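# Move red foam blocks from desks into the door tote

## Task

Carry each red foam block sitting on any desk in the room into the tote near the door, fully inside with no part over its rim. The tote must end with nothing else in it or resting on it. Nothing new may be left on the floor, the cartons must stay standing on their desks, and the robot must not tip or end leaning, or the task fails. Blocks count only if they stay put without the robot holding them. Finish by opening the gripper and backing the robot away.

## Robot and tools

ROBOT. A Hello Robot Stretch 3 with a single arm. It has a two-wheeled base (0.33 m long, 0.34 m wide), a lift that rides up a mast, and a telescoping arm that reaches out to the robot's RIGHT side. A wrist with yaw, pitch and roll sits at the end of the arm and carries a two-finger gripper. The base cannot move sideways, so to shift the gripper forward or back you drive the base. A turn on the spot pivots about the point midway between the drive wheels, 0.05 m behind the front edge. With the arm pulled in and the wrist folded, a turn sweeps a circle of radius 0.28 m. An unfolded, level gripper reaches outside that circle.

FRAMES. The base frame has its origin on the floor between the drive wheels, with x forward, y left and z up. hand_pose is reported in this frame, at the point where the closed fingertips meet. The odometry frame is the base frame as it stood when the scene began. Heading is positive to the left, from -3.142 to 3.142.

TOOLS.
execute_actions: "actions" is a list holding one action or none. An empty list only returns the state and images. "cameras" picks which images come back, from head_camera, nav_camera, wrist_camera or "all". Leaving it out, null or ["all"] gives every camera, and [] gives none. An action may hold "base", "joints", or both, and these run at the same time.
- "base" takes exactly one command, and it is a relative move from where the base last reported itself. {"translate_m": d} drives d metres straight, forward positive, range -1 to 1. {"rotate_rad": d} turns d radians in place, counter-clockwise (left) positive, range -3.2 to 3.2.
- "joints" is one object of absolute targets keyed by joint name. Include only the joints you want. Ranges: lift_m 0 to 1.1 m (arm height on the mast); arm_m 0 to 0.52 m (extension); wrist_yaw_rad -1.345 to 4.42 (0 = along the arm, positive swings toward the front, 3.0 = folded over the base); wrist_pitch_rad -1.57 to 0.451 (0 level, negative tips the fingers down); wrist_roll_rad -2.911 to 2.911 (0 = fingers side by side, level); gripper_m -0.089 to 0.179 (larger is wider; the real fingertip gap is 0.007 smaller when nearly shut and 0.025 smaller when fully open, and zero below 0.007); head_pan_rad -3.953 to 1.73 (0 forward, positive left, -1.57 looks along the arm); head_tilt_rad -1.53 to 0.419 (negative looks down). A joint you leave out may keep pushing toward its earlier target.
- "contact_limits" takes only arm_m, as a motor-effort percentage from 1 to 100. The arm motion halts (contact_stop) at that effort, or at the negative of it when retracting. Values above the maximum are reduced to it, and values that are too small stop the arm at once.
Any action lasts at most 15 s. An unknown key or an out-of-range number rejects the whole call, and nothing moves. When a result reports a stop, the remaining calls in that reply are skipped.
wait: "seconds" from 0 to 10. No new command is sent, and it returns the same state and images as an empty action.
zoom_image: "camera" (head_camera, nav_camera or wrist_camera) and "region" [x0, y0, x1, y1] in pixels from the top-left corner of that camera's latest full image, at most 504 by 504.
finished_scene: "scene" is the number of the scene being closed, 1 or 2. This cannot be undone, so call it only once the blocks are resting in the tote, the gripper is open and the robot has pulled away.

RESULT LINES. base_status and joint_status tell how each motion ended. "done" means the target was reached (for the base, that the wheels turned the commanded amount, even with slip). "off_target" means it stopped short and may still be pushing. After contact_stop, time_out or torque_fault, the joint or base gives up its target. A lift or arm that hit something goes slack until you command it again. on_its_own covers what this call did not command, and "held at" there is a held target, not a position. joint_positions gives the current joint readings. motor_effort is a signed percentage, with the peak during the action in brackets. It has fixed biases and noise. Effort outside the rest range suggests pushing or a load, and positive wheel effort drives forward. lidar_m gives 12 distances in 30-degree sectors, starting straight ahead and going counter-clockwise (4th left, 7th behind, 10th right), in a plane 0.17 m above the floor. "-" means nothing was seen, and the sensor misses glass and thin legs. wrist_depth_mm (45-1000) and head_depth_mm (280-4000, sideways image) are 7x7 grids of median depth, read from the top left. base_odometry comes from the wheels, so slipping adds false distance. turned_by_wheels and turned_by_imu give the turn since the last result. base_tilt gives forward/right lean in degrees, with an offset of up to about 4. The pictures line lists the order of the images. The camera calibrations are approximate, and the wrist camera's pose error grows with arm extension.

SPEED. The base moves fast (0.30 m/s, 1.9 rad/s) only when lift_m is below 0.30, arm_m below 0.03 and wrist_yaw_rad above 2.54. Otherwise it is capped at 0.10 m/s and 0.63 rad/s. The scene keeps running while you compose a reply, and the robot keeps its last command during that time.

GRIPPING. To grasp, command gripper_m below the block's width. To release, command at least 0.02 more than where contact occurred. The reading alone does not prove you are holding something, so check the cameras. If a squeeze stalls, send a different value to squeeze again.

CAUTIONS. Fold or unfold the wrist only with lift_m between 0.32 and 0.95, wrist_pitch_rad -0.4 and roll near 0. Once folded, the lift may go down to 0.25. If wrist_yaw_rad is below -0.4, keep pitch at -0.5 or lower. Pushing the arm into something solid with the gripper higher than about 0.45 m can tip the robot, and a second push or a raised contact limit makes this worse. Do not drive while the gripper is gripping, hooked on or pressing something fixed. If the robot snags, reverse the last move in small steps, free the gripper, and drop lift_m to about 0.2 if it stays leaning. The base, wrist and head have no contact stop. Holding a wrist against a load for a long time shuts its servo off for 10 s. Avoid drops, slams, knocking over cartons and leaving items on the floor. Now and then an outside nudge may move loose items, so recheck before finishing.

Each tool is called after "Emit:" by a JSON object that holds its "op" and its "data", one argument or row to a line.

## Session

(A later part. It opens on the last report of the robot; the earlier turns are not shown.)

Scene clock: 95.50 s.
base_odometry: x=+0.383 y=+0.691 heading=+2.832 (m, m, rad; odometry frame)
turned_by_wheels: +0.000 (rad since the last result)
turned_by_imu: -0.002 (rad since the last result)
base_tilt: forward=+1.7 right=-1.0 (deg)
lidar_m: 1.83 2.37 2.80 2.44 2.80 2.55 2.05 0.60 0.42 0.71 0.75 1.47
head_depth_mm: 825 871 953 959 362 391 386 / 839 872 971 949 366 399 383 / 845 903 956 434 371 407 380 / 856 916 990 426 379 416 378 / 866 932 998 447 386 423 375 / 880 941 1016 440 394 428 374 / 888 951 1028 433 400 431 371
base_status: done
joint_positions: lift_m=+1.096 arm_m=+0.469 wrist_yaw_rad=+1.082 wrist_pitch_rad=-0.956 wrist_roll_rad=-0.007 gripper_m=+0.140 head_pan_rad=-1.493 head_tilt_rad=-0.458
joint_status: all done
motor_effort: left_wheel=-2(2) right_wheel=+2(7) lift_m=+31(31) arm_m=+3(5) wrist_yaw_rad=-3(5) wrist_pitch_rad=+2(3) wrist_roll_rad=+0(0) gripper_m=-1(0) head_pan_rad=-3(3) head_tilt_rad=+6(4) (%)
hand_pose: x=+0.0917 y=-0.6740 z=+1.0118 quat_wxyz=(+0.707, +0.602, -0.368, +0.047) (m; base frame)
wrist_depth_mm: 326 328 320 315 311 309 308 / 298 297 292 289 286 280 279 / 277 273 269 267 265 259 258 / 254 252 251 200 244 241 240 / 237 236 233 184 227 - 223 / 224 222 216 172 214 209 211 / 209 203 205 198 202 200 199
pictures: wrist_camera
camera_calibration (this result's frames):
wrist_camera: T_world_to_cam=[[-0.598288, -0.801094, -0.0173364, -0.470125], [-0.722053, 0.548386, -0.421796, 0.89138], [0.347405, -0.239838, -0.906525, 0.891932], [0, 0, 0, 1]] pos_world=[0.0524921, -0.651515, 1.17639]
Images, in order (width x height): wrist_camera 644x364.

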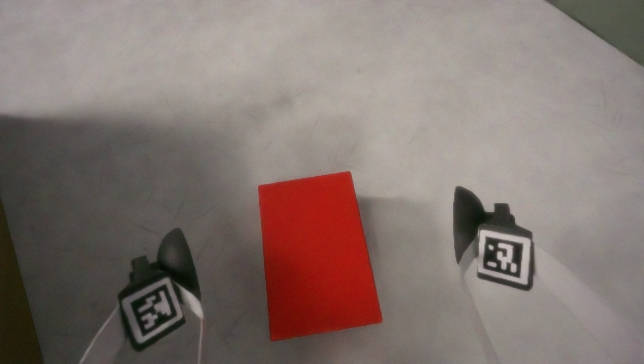

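Emit:
{"op": "execute_actions", "data": {
  "actions": [
    {"joints": {"lift_m": 1.063}}
  ],
  "cameras": []
}}

Emit:
{"op": "execute_actions", "data": {
  "actions": [
    {"joints": {"gripper_m": 0.03}}
  ],
  "cameras": ["wrist_camera"]
}}

Scene clock: 98.10 s.
base_odometry: x=+0.383 y=+0.691 heading=+2.832 (m, m, rad; odometry frame)
turned_by_wheels: +0.000 (rad since the last result)
turned_by_imu: +0.000 (rad since the last result)
base_tilt: forward=+1.7 right=-1.1 (deg)
lidar_m: 1.84 2.39 2.81 2.45 2.79 2.55 2.05 0.60 0.42 0.71 0.76 1.48
head_depth_mm: 825 873 958 962 362 391 385 / 835 883 - 944 366 400 383 / 847 903 959 418 371 407 380 / 860 921 977 452 378 416 378 / 865 931 1000 448 386 422 376 / 880 942 1018 441 394 428 373 / 889 954 1027 433 401 431 370
base_status: not commanded
joint_positions: lift_m=+1.064 arm_m=+0.469 wrist_yaw_rad=+1.082 wrist_pitch_rad=-0.956 wrist_roll_rad=-0.007 gripper_m=+0.140 head_pan_rad=-1.493 head_tilt_rad=-0.458
joint_status: all done
motor_effort: left_wheel=-2(2) right_wheel=+2(2) lift_m=+7(28) arm_m=+4(4) wrist_yaw_rad=-3(3) wrist_pitch_rad=+2(2) wrist_roll_rad=+0(0) gripper_m=+0(1) head_pan_rad=-4(3) head_tilt_rad=+6(6) (%)
hand_pose: x=+0.0916 y=-0.6740 z=+0.9792 quat_wxyz=(+0.707, +0.602, -0.368, +0.046) (m; base frame)
wrist_depth_mm: 281 278 273 268 267 265 260 / 255 256 251 248 245 244 237 / 236 232 230 227 227 224 221 / 218 217 210 163 210 208 206 / 203 204 197 152 195 - 192 / 190 189 183 143 183 178 180 / 178 174 173 169 172 171 170
pictures: none
No camera images: the call's "cameras" was empty. Leave "cameras" out to get every camera's image.

Scene clock: 99.70 s.
base_odometry: x=+0.383 y=+0.691 heading=+2.832 (m, m, rad; odometry frame)
turned_by_wheels: +0.000 (rad since the last result)
turned_by_imu: +0.000 (rad since the last result)
base_tilt: forward=+1.7 right=-1.1 (deg)
lidar_m: 1.84 2.38 2.80 2.43 2.79 2.55 2.05 0.60 0.42 0.71 0.75 1.47
head_depth_mm: 827 877 958 960 362 391 386 / 834 884 - 947 366 399 384 / 845 906 961 417 372 407 381 / 857 917 981 452 379 416 378 / 870 927 1002 447 387 422 376 / 876 941 1013 440 394 428 373 / 888 955 1031 433 401 430 370
base_status: not commanded
joint_positions: lift_m=+1.064 arm_m=+0.469 wrist_yaw_rad=+1.082 wrist_pitch_rad=-0.957 wrist_roll_rad=-0.007 gripper_m=+0.031 head_pan_rad=-1.493 head_tilt_rad=-0.458
joint_status: all done
motor_effort: left_wheel=-2(1) right_wheel=+2(2) lift_m=+8(8) arm_m=+4(3) wrist_yaw_rad=-3(3) wrist_pitch_rad=+2(2) wrist_roll_rad=+0(0) gripper_m=-13(88) head_pan_rad=-4(3) head_tilt_rad=+5(6) (%)
hand_pose: x=+0.0914 y=-0.6739 z=+0.9790 quat_wxyz=(+0.707, +0.602, -0.367, +0.046) (m; base frame)
wrist_depth_mm: 282 277 273 270 267 262 259 / 256 253 251 247 244 244 238 / 237 233 230 228 226 223 220 / 219 216 211 161 209 207 205 / 203 202 198 150 193 193 192 / 190 189 - 140 144 181 181 / 180 177 174 169 172 171 170
pictures: wrist_camera
camera_calibration (this result's frames):
wrist_camera: T_world_to_cam=[[-0.598377, -0.801032, -0.0171206, -0.470915], [-0.722534, 0.548727, -0.420528, 0.876313], [0.346251, -0.239264, -0.907118, 0.863437], [0, 0, 0, 1]] pos_world=[0.0524155, -0.651485, 1.14369]
Images, in order (width x height): wrist_camera 644x364.

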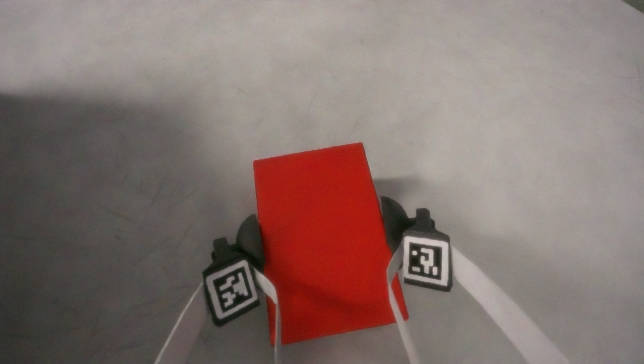

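Emit:
{"op": "execute_actions", "data": {
  "actions": [
    {"joints": {"lift_m": 1.097, "wrist_pitch_rad": 0.2}}
  ],
  "cameras": ["wrist_camera", "nav_camera"]
}}

Scene clock: 118.93 s.
base_odometry: x=+0.383 y=+0.691 heading=+2.832 (m, m, rad; odometry frame)
turned_by_wheels: +0.000 (rad since the last result)
turned_by_imu: -0.001 (rad since the last result)
base_tilt: forward=+1.8 right=-1.1 (deg)
lidar_m: 1.84 2.38 2.80 2.44 2.78 2.55 2.05 0.60 0.42 0.71 0.76 1.48
head_depth_mm: 827 869 947 961 362 391 386 / 838 874 974 949 366 399 383 / 846 897 992 461 371 407 380 / 858 907 1003 454 378 416 378 / 867 917 1004 447 386 422 375 / 879 920 1018 440 395 428 373 / 889 951 1028 433 401 431 371
base_status: not commanded
joint_positions: lift_m=+1.096 arm_m=+0.469 wrist_yaw_rad=+1.082 wrist_pitch_rad=+0.175 wrist_roll_rad=-0.007 gripper_m=+0.031 head_pan_rad=-1.493 head_tilt_rad=-0.458
joint_status: all done
motor_effort: left_wheel=-1(2) right_wheel=+2(2) lift_m=+30(30) arm_m=+4(3) wrist_yaw_rad=-4(3) wrist_pitch_rad=+8(8) wrist_roll_rad=+0(0) gripper_m=-13(15) head_pan_rad=-3(4) head_tilt_rad=+5(5) (%)
hand_pose: x=+0.2051 y=-0.7342 z=+1.2559 quat_wxyz=(+0.575, +0.308, -0.633, +0.417) (m; base frame)
wrist_depth_mm: - - - 676 467 359 289 / - - - 703 484 368 293 / - - - 738 490 373 300 / - - - 162 500 381 305 / - - - 150 451 394 311 / - - - 140 143 384 319 / - - - 569 539 431 326
pictures: nav_camera (sideways: a quarter turn counterclockwise sets it upright), wrist_camera
camera_calibration (this result's frames):
nav_camera: T_world_to_cam=[[0.0881251, -0.435702, 0.895767, -1.12754], [-0.988937, -0.14599, 0.0262816, 0.0237914], [0.119322, -0.888173, -0.443747, 0.531621], [0, 0, 0, 1]] pos_world=[0.0594586, -0.0156252, 1.24529]
wrist_camera: T_world_to_cam=[[-0.506804, -0.849838, -0.144657, -0.340843], [0.0682701, 0.12771, -0.989459, 1.3512], [0.859354, -0.511337, -0.00670537, -0.375035], [0, 0, 0, 1]] pos_world=[0.0573008, -0.653992, 1.28514]
Images, in order (width x height): nav_camera 672x504, wrist_camera 644x364.

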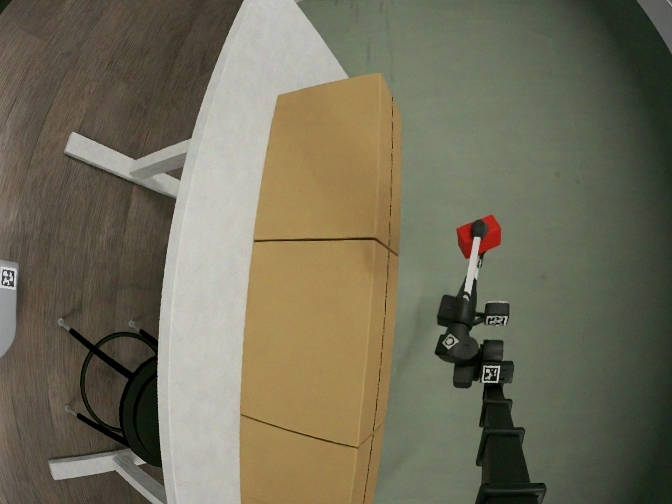

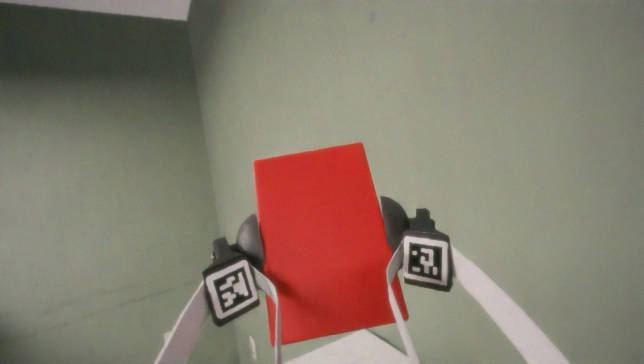

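Emit:
{"op": "execute_actions", "data": {
  "actions": [
    {"base": {"rotate_rad": 1.479}, "joints": {"arm_m": 0.14, "head_pan_rad": -0.05, "head_tilt_rad": -0.55}}
  ]
}}

Scene clock: 123.73 s.
base_odometry: x=+0.383 y=+0.691 heading=-1.973 (m, m, rad; odometry frame)
turned_by_wheels: +1.479 (rad since the last result)
turned_by_imu: +1.509 (rad since the last result)
base_tilt: forward=+1.7 right=-1.1 (deg)
lidar_m: 2.44 2.65 2.56 2.05 0.61 0.42 0.71 0.75 1.38 1.84 2.34 2.86
head_depth_mm: 2325 2528 2749 2861 2082 1613 1323 / 2308 2497 2722 2817 2067 1600 1320 / 2291 2479 2706 2823 2032 1596 1304 / 2273 2477 2685 2765 2014 1582 1303 / 2266 2473 2667 2738 2001 1563 1291 / 2211 2404 2629 2618 1966 1548 1282 / 2195 2376 2608 2582 1955 1552 1279
base_status: done
joint_positions: lift_m=+1.096 arm_m=+0.140 wrist_yaw_rad=+1.081 wrist_pitch_rad=+0.176 wrist_roll_rad=-0.007 gripper_m=+0.031 head_pan_rad=-0.057 head_tilt_rad=-0.543
joint_status: all done
motor_effort: left_wheel=-1(8) right_wheel=+2(10) lift_m=+30(31) arm_m=-3(4) wrist_yaw_rad=-1(3) wrist_pitch_rad=+8(8) wrist_roll_rad=+0(0) gripper_m=-13(12) head_pan_rad=+4(46) head_tilt_rad=-3(19) (%)
hand_pose: x=+0.2049 y=-0.4060 z=+1.2561 quat_wxyz=(+0.575, +0.308, -0.634, +0.417) (m; base frame)
wrist_depth_mm: - - - - - - - / - - - - - - - / - - - - - - - / - - - 161 - - - / - - - 150 - - - / - - - 140 143 - - / - - - - - - -
pictures: head_camera (sideways: a quarter turn clockwise sets it upright), nav_camera (sideways: a quarter turn counterclockwise sets it upright), wrist_camera
camera_calibration (this result's frames):
head_camera: T_world_to_cam=[[-0.471767, -0.0502244, -0.880292, 1.17006], [-0.0165787, 0.998705, -0.0480955, 0.0676949], [0.881568, -0.00809576, -0.471988, 0.571352], [0, 0, 0, 1]] pos_world=[0.049432, -0.00421613, 1.30292]
nav_camera: T_world_to_cam=[[0.518336, 0.024592, 0.854824, -1.07676], [0.0139477, -0.999697, 0.0203024, 0.0254607], [0.855063, 0.00139935, -0.518522, 0.624428], [0, 0, 0, 1]] pos_world=[0.0238431, 0.0510588, 1.2437]
wrist_camera: T_world_to_cam=[[-0.507898, -0.849177, -0.1447, -0.0614654], [0.0691637, 0.127236, -0.989458, 1.30913], [0.858636, -0.512552, -0.00589097, -0.208436], [0, 0, 0, 1]] pos_world=[0.0572077, -0.325599, 1.28521]
Images, in order (width x height): head_camera 896x504, nav_camera 672x504, wrist_camera 644x364.

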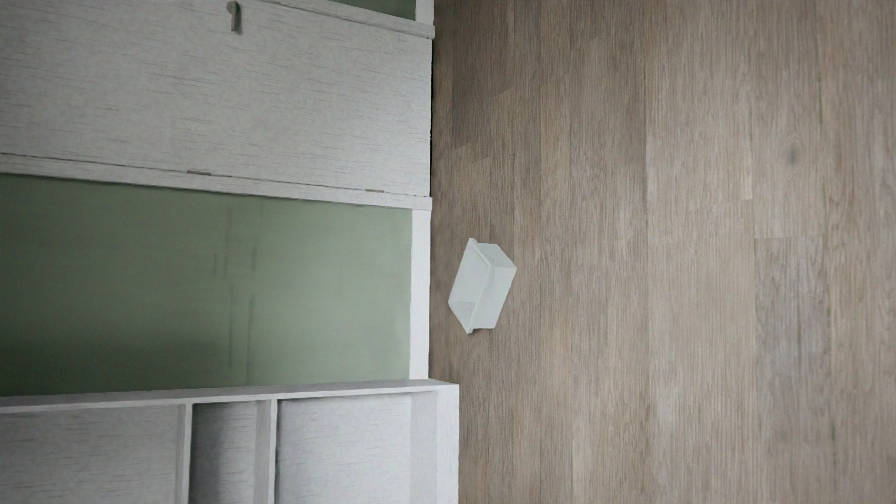

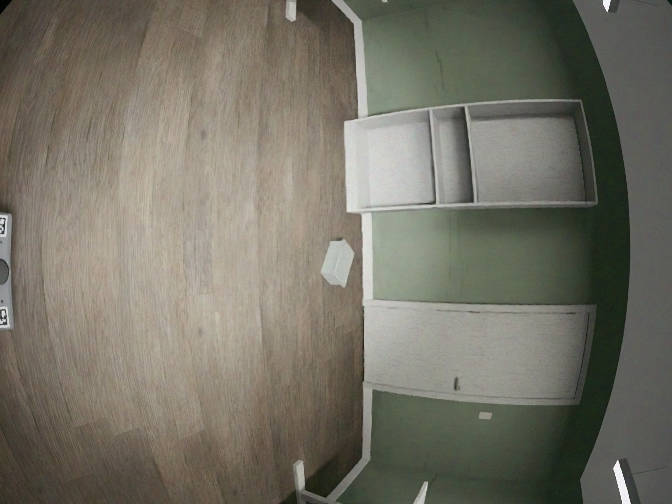

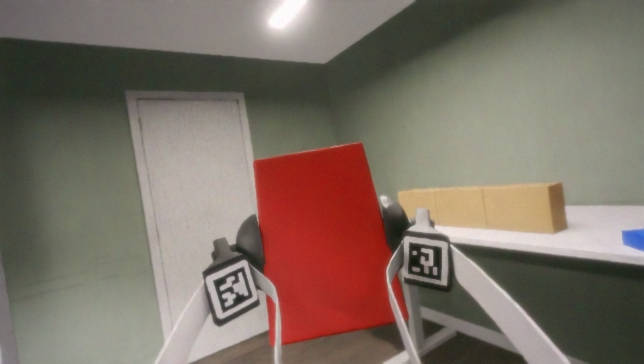

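Emit:
{"op": "execute_actions", "data": {
  "actions": [
    {"base": {"translate_m": 0.14}, "joints": {"lift_m": 0.95, "arm_m": 0.0, "wrist_pitch_rad": -0.4, "wrist_yaw_rad": 1.6}}
  ],
  "cameras": []
}}

Emit:
{"op": "execute_actions", "data": {
  "actions": [
    {"base": {"translate_m": 0.66}, "joints": {"lift_m": 0.28, "wrist_yaw_rad": 2.7, "head_tilt_rad": -0.75}}
  ],
  "cameras": ["head_camera", "wrist_camera"]
}}

Scene clock: 129.77 s.
base_odometry: x=+0.329 y=+0.562 heading=-1.973 (m, m, rad; odometry frame)
turned_by_wheels: +0.000 (rad since the last result)
turned_by_imu: -0.002 (rad since the last result)
base_tilt: forward=+1.7 right=-1.1 (deg)
lidar_m: 2.31 2.52 2.48 2.04 1.77 0.71 0.56 0.87 1.57 1.82 2.31 2.72
head_depth_mm: 2171 2414 2609 2744 2071 1616 1320 / 2173 2379 2612 2730 2052 1613 1323 / 2183 2349 2564 2714 2028 1593 1311 / 2147 2340 2582 2731 2007 1580 1296 / 2160 2348 2551 2688 1998 1570 1291 / 2122 2293 2466 2506 1978 1551 1280 / 2075 2236 2463 2471 1944 1549 1278
base_status: done
joint_positions: lift_m=+0.951 arm_m=+0.001 wrist_yaw_rad=+1.599 wrist_pitch_rad=-0.417 wrist_roll_rad=-0.007 gripper_m=+0.031 head_pan_rad=-0.057 head_tilt_rad=-0.543
joint_status: all done
motor_effort: left_wheel=-2(3) right_wheel=+1(6) lift_m=+8(32) arm_m=-4(4) wrist_yaw_rad=+1(1) wrist_pitch_rad=+5(7) wrist_roll_rad=+0(0) gripper_m=-13(13) head_pan_rad=+5(5) head_tilt_rad=-4(4) (%)
hand_pose: x=+0.2031 y=-0.1394 z=+0.9636 quat_wxyz=(+0.589, +0.596, -0.375, +0.396) (m; base frame)
wrist_depth_mm: - - - - - - - / - - - - - - - / - - - - - - - / - - - 161 - - - / - - - 149 - - - / - - - 140 143 - - / - - - - - - -
pictures: none
No camera images: the call's "cameras" was empty. Leave "cameras" out to get every camera's image.

Scene clock: 137.67 s.
base_odometry: x=+0.070 y=-0.046 heading=-1.973 (m, m, rad; odometry frame)
turned_by_wheels: +0.000 (rad since the last result)
turned_by_imu: -0.004 (rad since the last result)
base_tilt: forward=+1.7 right=-1.1 (deg)
lidar_m: 1.78 1.66 2.21 2.51 2.12 1.30 1.22 1.46 2.37 1.82 1.93 2.00
head_depth_mm: 1641 1844 2084 2099 1663 1377 1187 / 1621 1827 2073 2053 1654 1384 1182 / 1624 1824 2091 2045 1647 1370 1180 / 1611 1806 2078 2037 1616 1359 1175 / 1613 1796 2031 2024 1624 1361 1169 / 1603 1776 2001 1949 1626 1357 1162 / 1508 1645 1925 1917 1603 1343 1163
base_status: done
joint_positions: lift_m=+0.281 arm_m=+0.001 wrist_yaw_rad=+2.699 wrist_pitch_rad=-0.417 wrist_roll_rad=-0.007 gripper_m=+0.031 head_pan_rad=-0.057 head_tilt_rad=-0.742
joint_status: all done
motor_effort: left_wheel=-1(7) right_wheel=+1(8) lift_m=+8(12) arm_m=-3(4) wrist_yaw_rad=+1(2) wrist_pitch_rad=+6(6) wrist_roll_rad=+0(0) gripper_m=-13(13) head_pan_rad=+4(4) head_tilt_rad=-4(27) (%)
hand_pose: x=+0.0750 y=+0.0573 z=+0.2935 quat_wxyz=(+0.295, +0.704, -0.008, +0.645) (m; base frame)
wrist_depth_mm: - - - - - - - / - - - - - - - / - - - 891 869 809 769 / 860 783 722 161 678 642 613 / - 624 607 149 526 542 515 / - 537 - 140 143 465 446 / - - - 136 406 400 389
pictures: head_camera (sideways: a quarter turn clockwise sets it upright), wrist_camera
camera_calibration (this result's frames):
head_camera: T_world_to_cam=[[-0.635826, -0.0409173, -0.770747, 1.02823], [-0.0246958, 0.999161, -0.0326706, 0.0476525], [0.771437, -0.00173861, -0.636303, 0.785801], [0, 0, 0, 1]] pos_world=[0.0487581, -0.00417375, 1.29407]
wrist_camera: T_world_to_cam=[[0.840792, -0.53334, -0.092827, -0.0078061], [-0.367658, -0.436697, -0.82105, 0.32233], [0.397362, 0.724461, -0.563258, 0.262272], [0, 0, 0, 1]] pos_world=[0.0208533, -0.0534089, 0.411651]
Images, in order (width x height): head_camera 896x504, wrist_camera 644x364.

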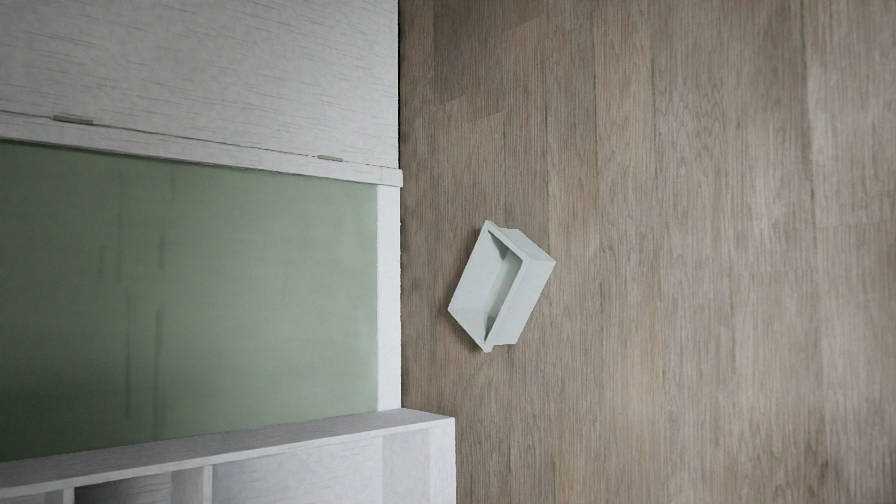

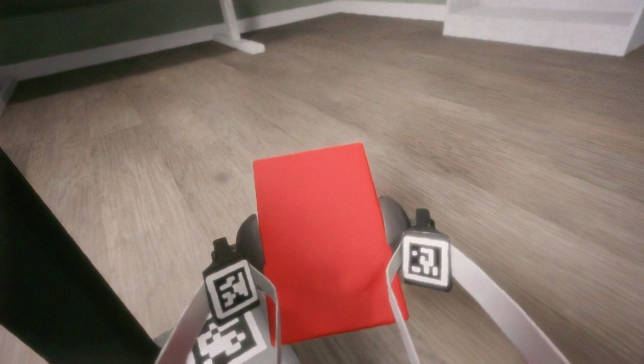

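Emit:
{"op": "zoom_image", "data": {
  "camera": "head_camera",
  "region": [420, 200, 580, 370]
}}

Region (420, 200, 580, 370) of head_camera's 896x504 image, scaled by 2.965, with more detail than that image has; it fills the left 474 columns of this view, and the rest is white.

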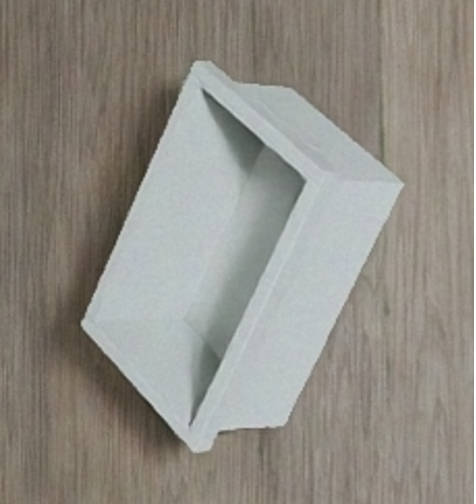

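Emit:
{"op": "execute_actions", "data": {
  "actions": [
    {"base": {"translate_m": 0.814}, "joints": {"head_tilt_rad": -1.15}}
  ],
  "cameras": ["head_camera"]
}}

Scene clock: 149.60 s.
base_odometry: x=-0.248 y=-0.795 heading=-1.973 (m, m, rad; odometry frame)
turned_by_wheels: +0.000 (rad since the last result)
turned_by_imu: -0.004 (rad since the last result)
base_tilt: forward=+1.7 right=-1.1 (deg)
lidar_m: 1.11 0.89 1.42 2.13 2.62 2.33 2.25 2.71 2.14 1.74 1.64 1.14
head_depth_mm: 1061 1284 1567 1447 1306 1188 1093 / 1069 1278 1558 1444 1303 1189 1115 / 1064 1293 1561 1443 1283 1185 - / 1057 1285 1546 1446 1281 1185 - / 1050 1270 1531 1441 1281 1180 - / 1045 1263 1527 1435 1295 1184 1100 / 1039 1250 1416 1415 1287 1179 1080
base_status: done
joint_positions: lift_m=+0.281 arm_m=+0.001 wrist_yaw_rad=+2.699 wrist_pitch_rad=-0.417 wrist_roll_rad=-0.007 gripper_m=+0.031 head_pan_rad=-0.057 head_tilt_rad=-1.137
joint_status: all done
motor_effort: left_wheel=-1(4) right_wheel=+1(8) lift_m=+8(8) arm_m=-4(3) wrist_yaw_rad=+2(2) wrist_pitch_rad=+6(6) wrist_roll_rad=+0(0) gripper_m=-14(13) head_pan_rad=+4(4) head_tilt_rad=-9(42) (%)
hand_pose: x=+0.0750 y=+0.0573 z=+0.2935 quat_wxyz=(+0.295, +0.704, -0.008, +0.645) (m; base frame)
wrist_depth_mm: - - - - - 834 812 / - - - - - 892 828 / - - - 921 873 834 781 / 839 798 713 161 678 562 548 / - 628 604 149 524 519 438 / - 525 - 140 143 454 373 / - - - 136 408 399 375
pictures: head_camera (sideways: a quarter turn clockwise sets it upright)
camera_calibration (this result's frames):
head_camera: T_world_to_cam=[[-0.883278, -0.0269663, -0.468074, 0.635373], [-0.031153, 0.999514, 0.001204, 0.00358268], [0.467814, 0.0156454, -0.883688, 1.10933], [0, 0, 0, 1]] pos_world=[0.0423644, -0.00380309, 1.2777]
Images, in order (width x height): head_camera 896x504.

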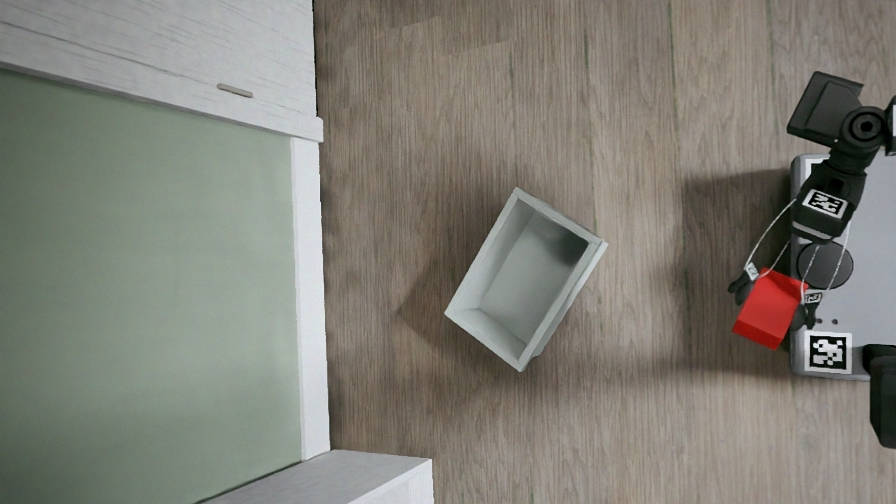

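Emit:
{"op": "zoom_image", "data": {
  "camera": "head_camera",
  "region": [430, 170, 630, 390]
}}

Emit:
{"op": "zoom_image", "data": {
  "camera": "head_camera",
  "region": [700, 130, 896, 400]
}}

Region (430, 170, 630, 390) of head_camera's 896x504 image, scaled by 2.291, with more detail than that image has; it fills the left 458 columns of this view, and the rest is white.

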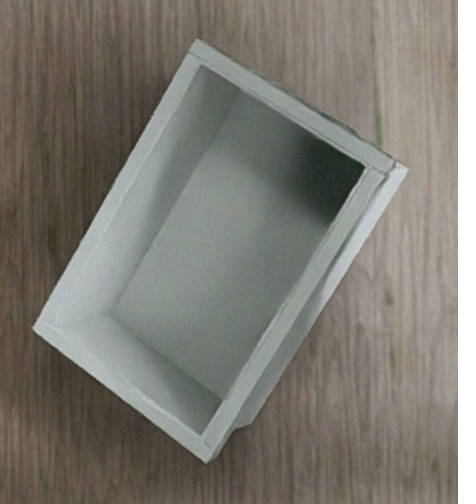

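Region (700, 130, 896, 400) of head_camera's 896x504 image, scaled by 1.867, with more detail than that image has; it fills the left 366 columns of this view, and the rest is white.

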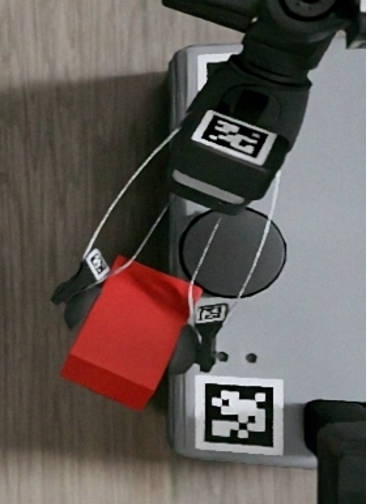

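Emit:
{"op": "execute_actions", "data": {
  "actions": [
    {"base": {"rotate_rad": 1.731}, "joints": {"arm_m": 0.241, "wrist_yaw_rad": -0.38, "head_pan_rad": -1.7, "head_tilt_rad": -1.1}}
  ],
  "cameras": []
}}

Emit:
{"op": "execute_actions", "data": {
  "actions": [
    {"joints": {"wrist_pitch_rad": -0.95, "wrist_yaw_rad": -0.738, "lift_m": 0.25}}
  ],
  "cameras": ["head_camera", "wrist_camera"]
}}

Scene clock: 160.73 s.
base_odometry: x=-0.248 y=-0.795 heading=-0.242 (m, m, rad; odometry frame)
turned_by_wheels: +1.731 (rad since the last result)
turned_by_imu: +1.764 (rad since the last result)
base_tilt: forward=+1.7 right=-1.1 (deg)
lidar_m: 2.12 2.48 2.33 2.04 2.78 2.14 1.74 1.39 1.12 1.09 0.90 1.42
head_depth_mm: 1018 1217 1485 1476 1323 1197 1104 / 1027 1228 1539 1464 1315 1192 - / 1034 1235 1542 1465 1292 1209 - / 1041 1252 1545 1489 1265 1205 - / 1045 1259 1561 1477 1296 1193 1086 / 1056 1271 1483 1462 1307 1185 1090 / 1007 1063 1389 1414 1308 1191 1079
base_status: done
joint_positions: lift_m=+0.281 arm_m=+0.241 wrist_yaw_rad=-0.378 wrist_pitch_rad=-0.417 wrist_roll_rad=-0.007 gripper_m=+0.031 head_pan_rad=-1.693 head_tilt_rad=-1.100
joint_status: all done
motor_effort: left_wheel=-1(8) right_wheel=+1(9) lift_m=+8(8) arm_m=+4(4) wrist_yaw_rad=-3(4) wrist_pitch_rad=+6(6) wrist_roll_rad=+0(0) gripper_m=-13(14) head_pan_rad=-3(45) head_tilt_rad=+0(7) (%)
hand_pose: x=-0.1044 y=-0.5943 z=+0.2935 quat_wxyz=(+0.655, +0.015, -0.704, -0.274) (m; base frame)
wrist_depth_mm: 463 498 542 599 630 723 794 / 495 528 588 644 698 805 870 / 533 573 636 697 758 792 750 / 573 626 651 161 678 634 615 / 604 614 600 150 528 532 514 / 537 522 - 140 143 450 435 / 459 450 419 283 406 405 386
pictures: none
No camera images: the call's "cameras" was empty. Leave "cameras" out to get every camera's image.

Scene clock: 161.83 s.
base_odometry: x=-0.248 y=-0.795 heading=-0.242 (m, m, rad; odometry frame)
turned_by_wheels: +0.000 (rad since the last result)
turned_by_imu: +0.000 (rad since the last result)
base_tilt: forward=+1.7 right=-1.2 (deg)
lidar_m: 2.13 2.48 2.33 2.03 2.80 2.14 1.74 1.38 1.13 0.44 0.90 1.43
head_depth_mm: 1018 1209 1486 1476 1322 1196 1100 / 1022 1229 1533 1478 1319 1192 - / 1034 1233 1542 1472 1305 1215 - / 1043 1242 1547 1463 1268 1208 - / 1045 1257 1553 1465 1300 1189 1088 / 1058 1265 1472 1462 1313 1184 1082 / 1009 1063 1396 1426 1317 1187 1087
base_status: not commanded
joint_positions: lift_m=+0.251 arm_m=+0.241 wrist_yaw_rad=-0.736 wrist_pitch_rad=-0.957 wrist_roll_rad=-0.007 gripper_m=+0.031 head_pan_rad=-1.693 head_tilt_rad=-1.100
joint_status: all done
motor_effort: left_wheel=-1(1) right_wheel=+1(1) lift_m=+8(13) arm_m=+3(4) wrist_yaw_rad=-3(2) wrist_pitch_rad=+2(6) wrist_roll_rad=-1(0) gripper_m=-13(13) head_pan_rad=-4(3) head_tilt_rad=+1(1) (%)
hand_pose: x=-0.1074 y=-0.4804 z=+0.1661 quat_wxyz=(+0.471, +0.080, -0.701, -0.530) (m; base frame)
wrist_depth_mm: 482 466 466 454 449 444 438 / 434 428 424 418 413 412 405 / 403 393 392 387 373 378 373 / 254 250 248 160 269 354 349 / 236 312 334 149 209 330 326 / 225 310 - 140 143 308 307 / 219 288 290 284 274 192 290
pictures: head_camera (sideways: a quarter turn clockwise sets it upright), wrist_camera
camera_calibration (this result's frames):
head_camera: T_world_to_cam=[[0.0287774, 0.865471, -0.500132, 0.671568], [0.999406, -0.0344015, -0.00202577, 0.00150108], [-0.0189585, -0.499776, -0.865947, 1.08924], [0, 0, 0, 1]] pos_world=[-0.000175822, -0.0367952, 1.2791]
wrist_camera: T_world_to_cam=[[-0.630388, 0.776091, -0.0171345, 0.305422], [0.708733, 0.56639, -0.420595, 0.446772], [-0.316715, -0.277282, -0.907086, 0.151642], [0, 0, 0, 1]] pos_world=[-0.0760799, -0.448035, 0.330696]
Images, in order (width x height): head_camera 896x504, wrist_camera 644x364.

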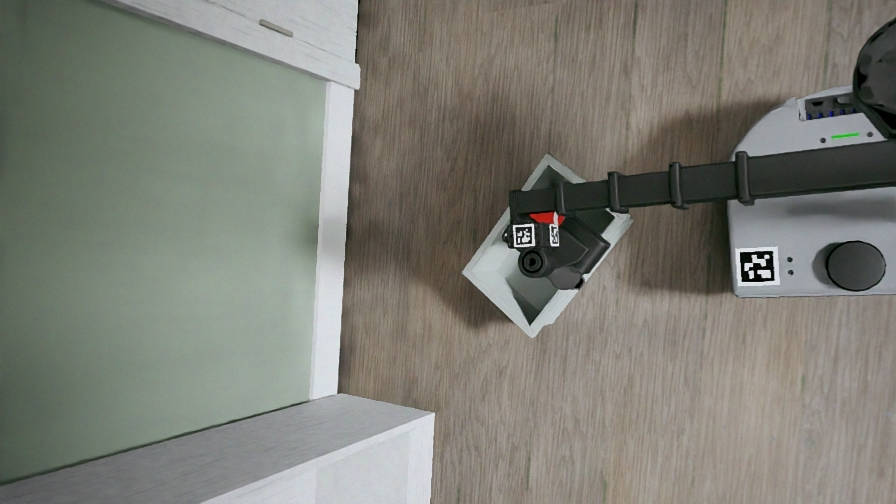

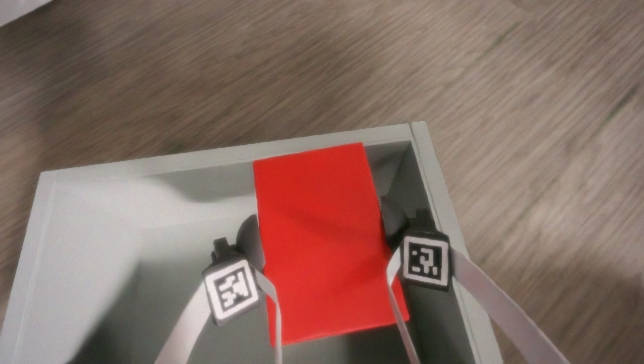

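Emit:
{"op": "zoom_image", "data": {
  "camera": "wrist_camera",
  "region": [300, 90, 540, 364]
}}

Emit:
{"op": "zoom_image", "data": {
  "camera": "wrist_camera",
  "region": [0, 120, 300, 364]
}}

Region (300, 90, 540, 364) of wrist_camera's 644x364 image, scaled by 1.839; it fills the left 441 columns of this view, and the rest is white.

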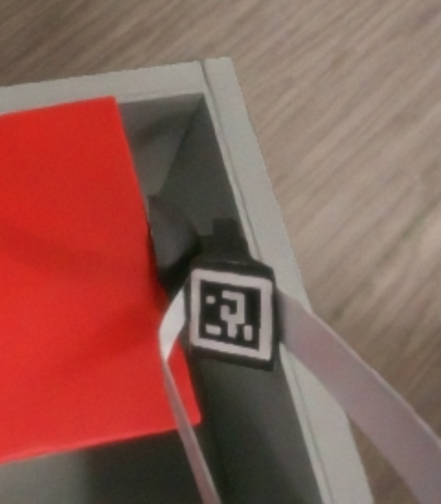

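Region (0, 120, 300, 364) of wrist_camera's 644x364 image, scaled by 1.680; it fills the top 410 rows of this view, and the rest is white.

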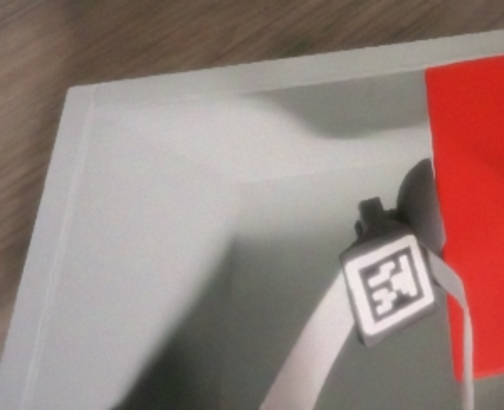

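Emit:
{"op": "execute_actions", "data": {
  "actions": [
    {"joints": {"lift_m": 0.119}}
  ],
  "cameras": ["wrist_camera"]
}}

Emit:
{"op": "execute_actions", "data": {
  "actions": [
    {"joints": {"gripper_m": 0.095}}
  ],
  "cameras": ["wrist_camera"]
}}

Scene clock: 169.97 s.
base_odometry: x=-0.248 y=-0.795 heading=-0.242 (m, m, rad; odometry frame)
turned_by_wheels: +0.000 (rad since the last result)
turned_by_imu: -0.001 (rad since the last result)
base_tilt: forward=+1.7 right=-1.1 (deg)
lidar_m: 2.13 2.47 2.33 2.04 2.79 2.14 1.73 1.39 1.12 1.09 0.89 1.42
head_depth_mm: 1018 1213 1481 1467 1321 1195 1095 / 1026 1232 1519 1466 1321 1196 - / 1035 1238 1546 1471 1296 1209 - / 1040 1248 1550 1470 1330 1210 - / 1049 1261 1552 1459 1294 1189 1084 / 1053 1267 1472 1459 1311 1189 1084 / 1011 1067 1397 1427 1311 1186 1088
base_status: not commanded
joint_positions: lift_m=+0.120 arm_m=+0.241 wrist_yaw_rad=-0.736 wrist_pitch_rad=-0.958 wrist_roll_rad=-0.007 gripper_m=+0.031 head_pan_rad=-1.693 head_tilt_rad=-1.100
joint_status: all done
motor_effort: left_wheel=-1(1) right_wheel=+2(1) lift_m=+8(7) arm_m=+3(3) wrist_yaw_rad=-2(4) wrist_pitch_rad=+2(2) wrist_roll_rad=+0(0) gripper_m=-13(14) head_pan_rad=-4(4) head_tilt_rad=+0(0) (%)
hand_pose: x=-0.1073 y=-0.4802 z=+0.0350 quat_wxyz=(+0.471, +0.080, -0.701, -0.530) (m; base frame)
wrist_depth_mm: 124 128 133 139 145 117 268 / 146 152 160 168 174 122 103 / 179 186 199 208 211 126 94 / 215 217 214 161 210 130 88 / 206 203 202 150 184 135 91 / 193 191 - 140 144 130 93 / 181 181 177 172 175 162 96
pictures: wrist_camera
camera_calibration (this result's frames):
wrist_camera: T_world_to_cam=[[-0.630188, 0.776256, -0.0170279, 0.303218], [0.70907, 0.566432, -0.419969, 0.391536], [-0.316358, -0.276733, -0.907379, 0.0331094], [0, 0, 0, 1]] pos_world=[-0.0760677, -0.447991, 0.199639]
Images, in order (width x height): wrist_camera 644x364.

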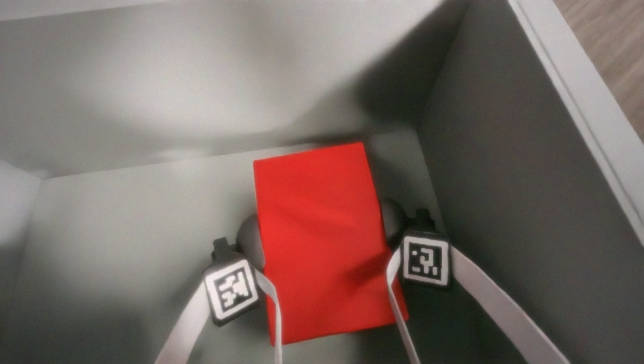

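Scene clock: 171.10 s.
base_odometry: x=-0.248 y=-0.795 heading=-0.242 (m, m, rad; odometry frame)
turned_by_wheels: +0.000 (rad since the last result)
turned_by_imu: +0.000 (rad since the last result)
base_tilt: forward=+1.7 right=-1.1 (deg)
lidar_m: 2.13 2.48 2.34 2.04 2.78 2.15 1.74 1.38 1.12 1.09 0.90 1.43
head_depth_mm: 1016 1214 1477 1471 1319 1196 1094 / 1026 1224 1529 1478 1322 1199 - / 1033 1236 1550 1467 1298 1214 - / 1038 1248 1557 1470 1324 1207 - / 1047 1258 1562 1456 1296 1185 1087 / 1053 1266 1471 1471 1311 1189 1084 / 1011 1064 1395 1420 1307 1184 1080
base_status: not commanded
joint_positions: lift_m=+0.120 arm_m=+0.241 wrist_yaw_rad=-0.736 wrist_pitch_rad=-0.958 wrist_roll_rad=-0.007 gripper_m=+0.095 head_pan_rad=-1.693 head_tilt_rad=-1.100
joint_status: all done
motor_effort: left_wheel=-1(1) right_wheel=+1(1) lift_m=+8(8) arm_m=+3(3) wrist_yaw_rad=-3(3) wrist_pitch_rad=+2(2) wrist_roll_rad=+0(0) gripper_m=+0(80) head_pan_rad=-3(4) head_tilt_rad=+1(0) (%)
hand_pose: x=-0.1073 y=-0.4802 z=+0.0350 quat_wxyz=(+0.471, +0.080, -0.701, -0.530) (m; base frame)
wrist_depth_mm: 124 127 132 139 146 118 268 / 146 152 159 169 174 122 103 / 180 187 198 210 210 125 93 / 214 218 215 167 211 130 88 / 206 204 202 155 196 128 91 / 192 192 185 146 182 136 93 / 181 180 177 173 174 152 90
pictures: wrist_camera
camera_calibration (this result's frames):
wrist_camera: T_world_to_cam=[[-0.630187, 0.776256, -0.0170278, 0.303218], [0.709071, 0.566432, -0.419969, 0.391535], [-0.316358, -0.276733, -0.907379, 0.0331096], [0, 0, 0, 1]] pos_world=[-0.0760678, -0.44799, 0.199639]
Images, in order (width x height): wrist_camera 644x364.

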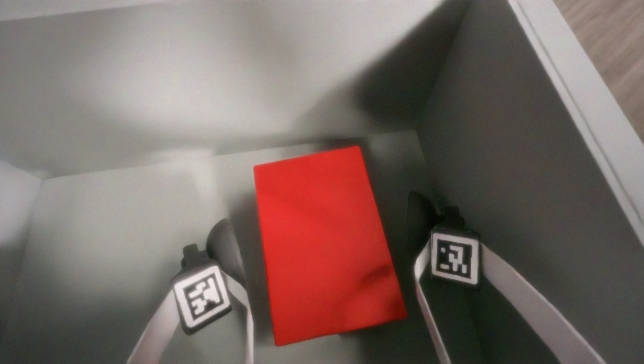

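Emit:
{"op": "execute_actions", "data": {
  "actions": [
    {"joints": {"lift_m": 0.27, "head_pan_rad": 0.3, "head_tilt_rad": -0.3}}
  ],
  "cameras": ["head_camera", "nav_camera"]
}}

Scene clock: 179.17 s.
base_odometry: x=-0.248 y=-0.795 heading=-0.242 (m, m, rad; odometry frame)
turned_by_wheels: +0.000 (rad since the last result)
turned_by_imu: -0.001 (rad since the last result)
base_tilt: forward=+1.7 right=-1.1 (deg)
lidar_m: 2.13 2.48 2.35 2.03 2.78 2.15 1.74 1.39 1.12 1.09 0.90 1.43
head_depth_mm: 2166 2275 2350 2384 2517 2101 1622 / 2270 2364 2449 1983 2612 2087 1602 / 2403 2445 2588 2050 2705 2067 1584 / 2498 2599 2705 2150 2837 2062 1582 / 2628 2737 2815 2849 2726 2026 1562 / 2741 2861 3018 3133 2866 2002 1556 / 2906 3046 3155 3345 2797 1991 1538
base_status: not commanded
joint_positions: lift_m=+0.269 arm_m=+0.241 wrist_yaw_rad=-0.736 wrist_pitch_rad=-0.958 wrist_roll_rad=-0.007 gripper_m=+0.095 head_pan_rad=+0.293 head_tilt_rad=-0.310
joint_status: all done
motor_effort: left_wheel=-1(1) right_wheel=+2(1) lift_m=+30(32) arm_m=+3(3) wrist_yaw_rad=-3(4) wrist_pitch_rad=+2(3) wrist_roll_rad=+0(0) gripper_m=+0(0) head_pan_rad=+4(46) head_tilt_rad=+7(53) (%)
hand_pose: x=-0.1073 y=-0.4802 z=+0.1846 quat_wxyz=(+0.471, +0.080, -0.701, -0.530) (m; base frame)
wrist_depth_mm: 493 501 491 488 477 467 466 / 456 453 451 437 438 430 428 / 416 419 412 407 406 401 397 / 385 267 272 293 292 372 370 / 258 310 348 349 344 348 342 / 238 305 329 289 319 325 324 / 225 289 311 305 305 305 306
pictures: head_camera (sideways: a quarter turn clockwise sets it upright), nav_camera (sideways: a quarter turn counterclockwise sets it upright)
camera_calibration (this result's frames):
head_camera: T_world_to_cam=[[-0.219097, -0.146501, -0.964642, 1.27861], [-0.345308, 0.93632, -0.0637703, 0.090124], [0.912556, 0.319127, -0.255733, 0.289733], [0, 0, 0, 1]] pos_world=[0.0468631, 0.0104711, 1.31325]
nav_camera: T_world_to_cam=[[0.276023, 0.139705, 0.950944, -1.2007], [0.349392, -0.93628, 0.0361355, 0.00279293], [0.895398, 0.322278, -0.307246, 0.349251], [0, 0, 0, 1]] pos_world=[0.0177252, 0.0578023, 1.249]
Images, in order (width x height): head_camera 896x504, nav_camera 672x504.

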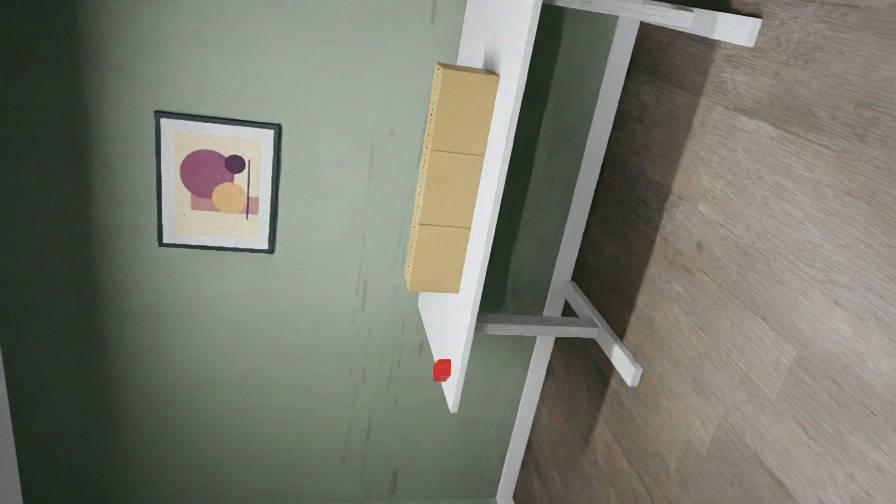

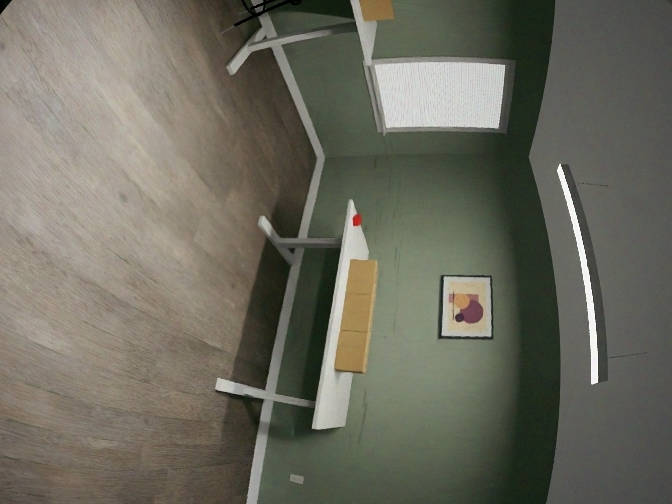

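Emit:
{"op": "zoom_image", "data": {
  "camera": "head_camera",
  "region": [380, 200, 660, 440]
}}

Emit:
{"op": "zoom_image", "data": {
  "camera": "head_camera",
  "region": [380, 0, 660, 240]
}}

Region (380, 200, 660, 440) of head_camera's 896x504 image, scaled by 1.800, with more detail than that image has; it fills the top 432 rows of this view, and the rest is white.

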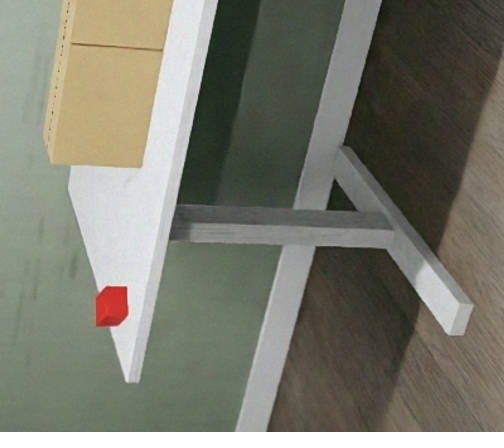

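Region (380, 0, 660, 240) of head_camera's 896x504 image, scaled by 1.800, with more detail than that image has; it fills the top 432 rows of this view, and the rest is white.

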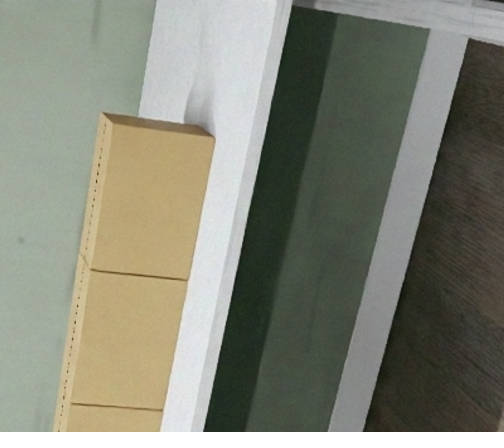

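Emit:
{"op": "execute_actions", "data": {
  "actions": [
    {"base": {"rotate_rad": 0.60}, "joints": {"arm_m": 0.0, "wrist_yaw_rad": 2.7, "wrist_pitch_rad": -0.4, "gripper_m": 0.04, "lift_m": 0.285, "head_pan_rad": -0.2, "head_tilt_rad": -0.4}}
  ],
  "cameras": []
}}

Emit:
{"op": "execute_actions", "data": {
  "actions": [
    {"base": {"translate_m": 1.0}}
  ],
  "cameras": ["head_camera"]
}}

Scene clock: 194.87 s.
base_odometry: x=-0.248 y=-0.795 heading=+0.358 (m, m, rad; odometry frame)
turned_by_wheels: +0.600 (rad since the last result)
turned_by_imu: +0.611 (rad since the last result)
base_tilt: forward=+1.8 right=-1.1 (deg)
lidar_m: 2.48 2.04 2.24 2.14 2.19 1.74 1.30 1.11 0.90 0.89 2.03 2.13
head_depth_mm: 2215 2300 2399 1909 2553 1905 1485 / 2331 2444 2532 2047 2562 1870 1476 / 2447 2599 2715 2842 2549 1866 1460 / 2617 2768 2924 2615 2505 1839 1455 / 2812 2912 3115 3271 2488 1832 1447 / 3003 3160 3345 3466 2462 1809 1429 / 2836 2965 3142 3249 2414 1795 1428
base_status: done
joint_positions: lift_m=+0.284 arm_m=+0.001 wrist_yaw_rad=+2.698 wrist_pitch_rad=-0.417 wrist_roll_rad=-0.007 gripper_m=+0.040 head_pan_rad=-0.193 head_tilt_rad=-0.395
joint_status: all done
motor_effort: left_wheel=-2(6) right_wheel=+2(7) lift_m=+31(34) arm_m=-4(6) wrist_yaw_rad=+2(5) wrist_pitch_rad=+6(6) wrist_roll_rad=+0(0) gripper_m=-1(80) head_pan_rad=-4(38) head_tilt_rad=-3(16) (%)
hand_pose: x=+0.0751 y=+0.0572 z=+0.2971 quat_wxyz=(+0.295, +0.704, -0.008, +0.645) (m; base frame)
wrist_depth_mm: - - - - - - - / - - - - - - - / - - - 909 875 832 776 / 846 783 762 712 693 650 623 / 678 637 623 592 574 541 524 / - 530 516 491 460 472 446 / - - - 426 412 400 391
pictures: none
No camera images: the call's "cameras" was empty. Leave "cameras" out to get every camera's image.

Scene clock: 199.97 s.
base_odometry: x=+0.688 y=-0.444 heading=+0.358 (m, m, rad; odometry frame)
turned_by_wheels: +0.000 (rad since the last result)
turned_by_imu: -0.004 (rad since the last result)
base_tilt: forward=+1.7 right=-1.1 (deg)
lidar_m: 2.03 1.52 1.52 1.91 2.94 2.56 2.10 1.51 1.53 1.99 1.50 1.49
head_depth_mm: 1535 1610 1707 1718 1182 1891 1486 / 1634 1710 1790 1817 1271 1875 1476 / 1730 1816 1914 1908 1610 1751 1468 / 1845 1942 2045 2141 2246 1839 1448 / 1979 2086 2220 2340 2401 1821 1440 / 2115 2246 2369 2571 2447 1805 1433 / 2145 2235 2343 2480 2417 1789 1423
base_status: done
joint_positions: lift_m=+0.284 arm_m=+0.001 wrist_yaw_rad=+2.699 wrist_pitch_rad=-0.417 wrist_roll_rad=-0.007 gripper_m=+0.040 head_pan_rad=-0.193 head_tilt_rad=-0.396
joint_status: not commanded
motor_effort: left_wheel=-1(5) right_wheel=+1(8) lift_m=+30(30) arm_m=-3(3) wrist_yaw_rad=+1(2) wrist_pitch_rad=+6(6) wrist_roll_rad=+0(0) gripper_m=+0(0) head_pan_rad=-3(4) head_tilt_rad=-3(3) (%)
hand_pose: x=+0.0750 y=+0.0572 z=+0.2971 quat_wxyz=(+0.295, +0.704, -0.008, +0.645) (m; base frame)
wrist_depth_mm: - - - - - - - / - - - - - - - / - - - 900 864 841 770 / 834 813 759 719 674 657 623 / - 633 606 584 572 534 518 / - 535 524 488 457 462 451 / - - - 426 411 402 392
pictures: head_camera (sideways: a quarter turn clockwise sets it upright)
camera_calibration (this result's frames):
head_camera: T_world_to_cam=[[-0.342485, -0.0115618, -0.939452, 1.24647], [0.12664, 0.990231, -0.0583545, 0.0801876], [0.930949, -0.138958, -0.337675, 0.396267], [0, 0, 0, 1]] pos_world=[0.047836, -0.00992818, 1.30948]
Images, in order (width x height): head_camera 896x504.

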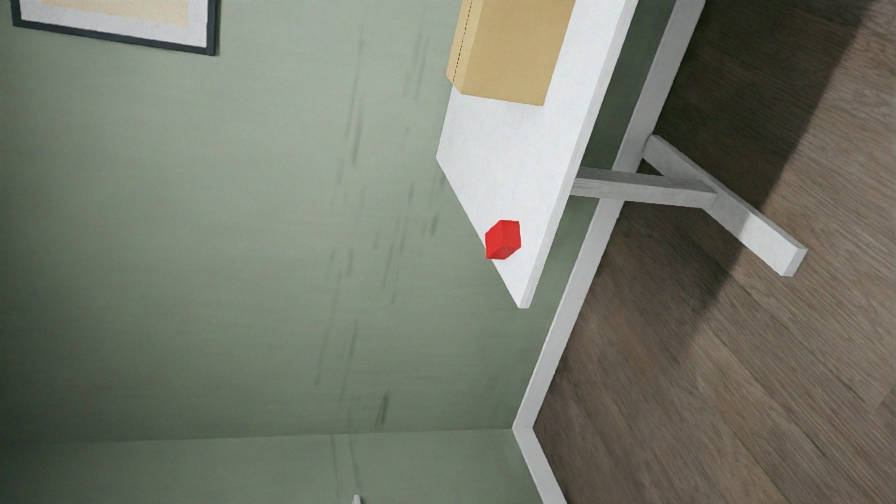

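Emit:
{"op": "zoom_image", "data": {
  "camera": "head_camera",
  "region": [420, 60, 640, 330]
}}

Region (420, 60, 640, 330) of head_camera's 896x504 image, scaled by 1.867, with more detail than that image has; it fills the left 411 columns of this view, and the rest is white.

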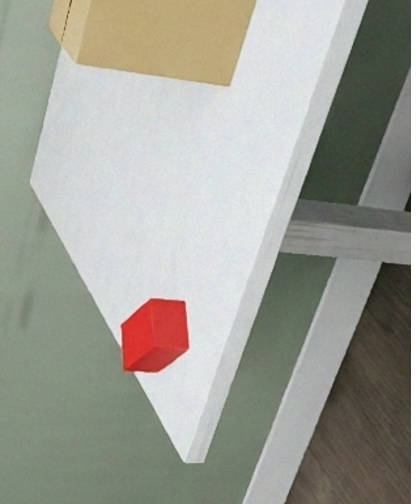

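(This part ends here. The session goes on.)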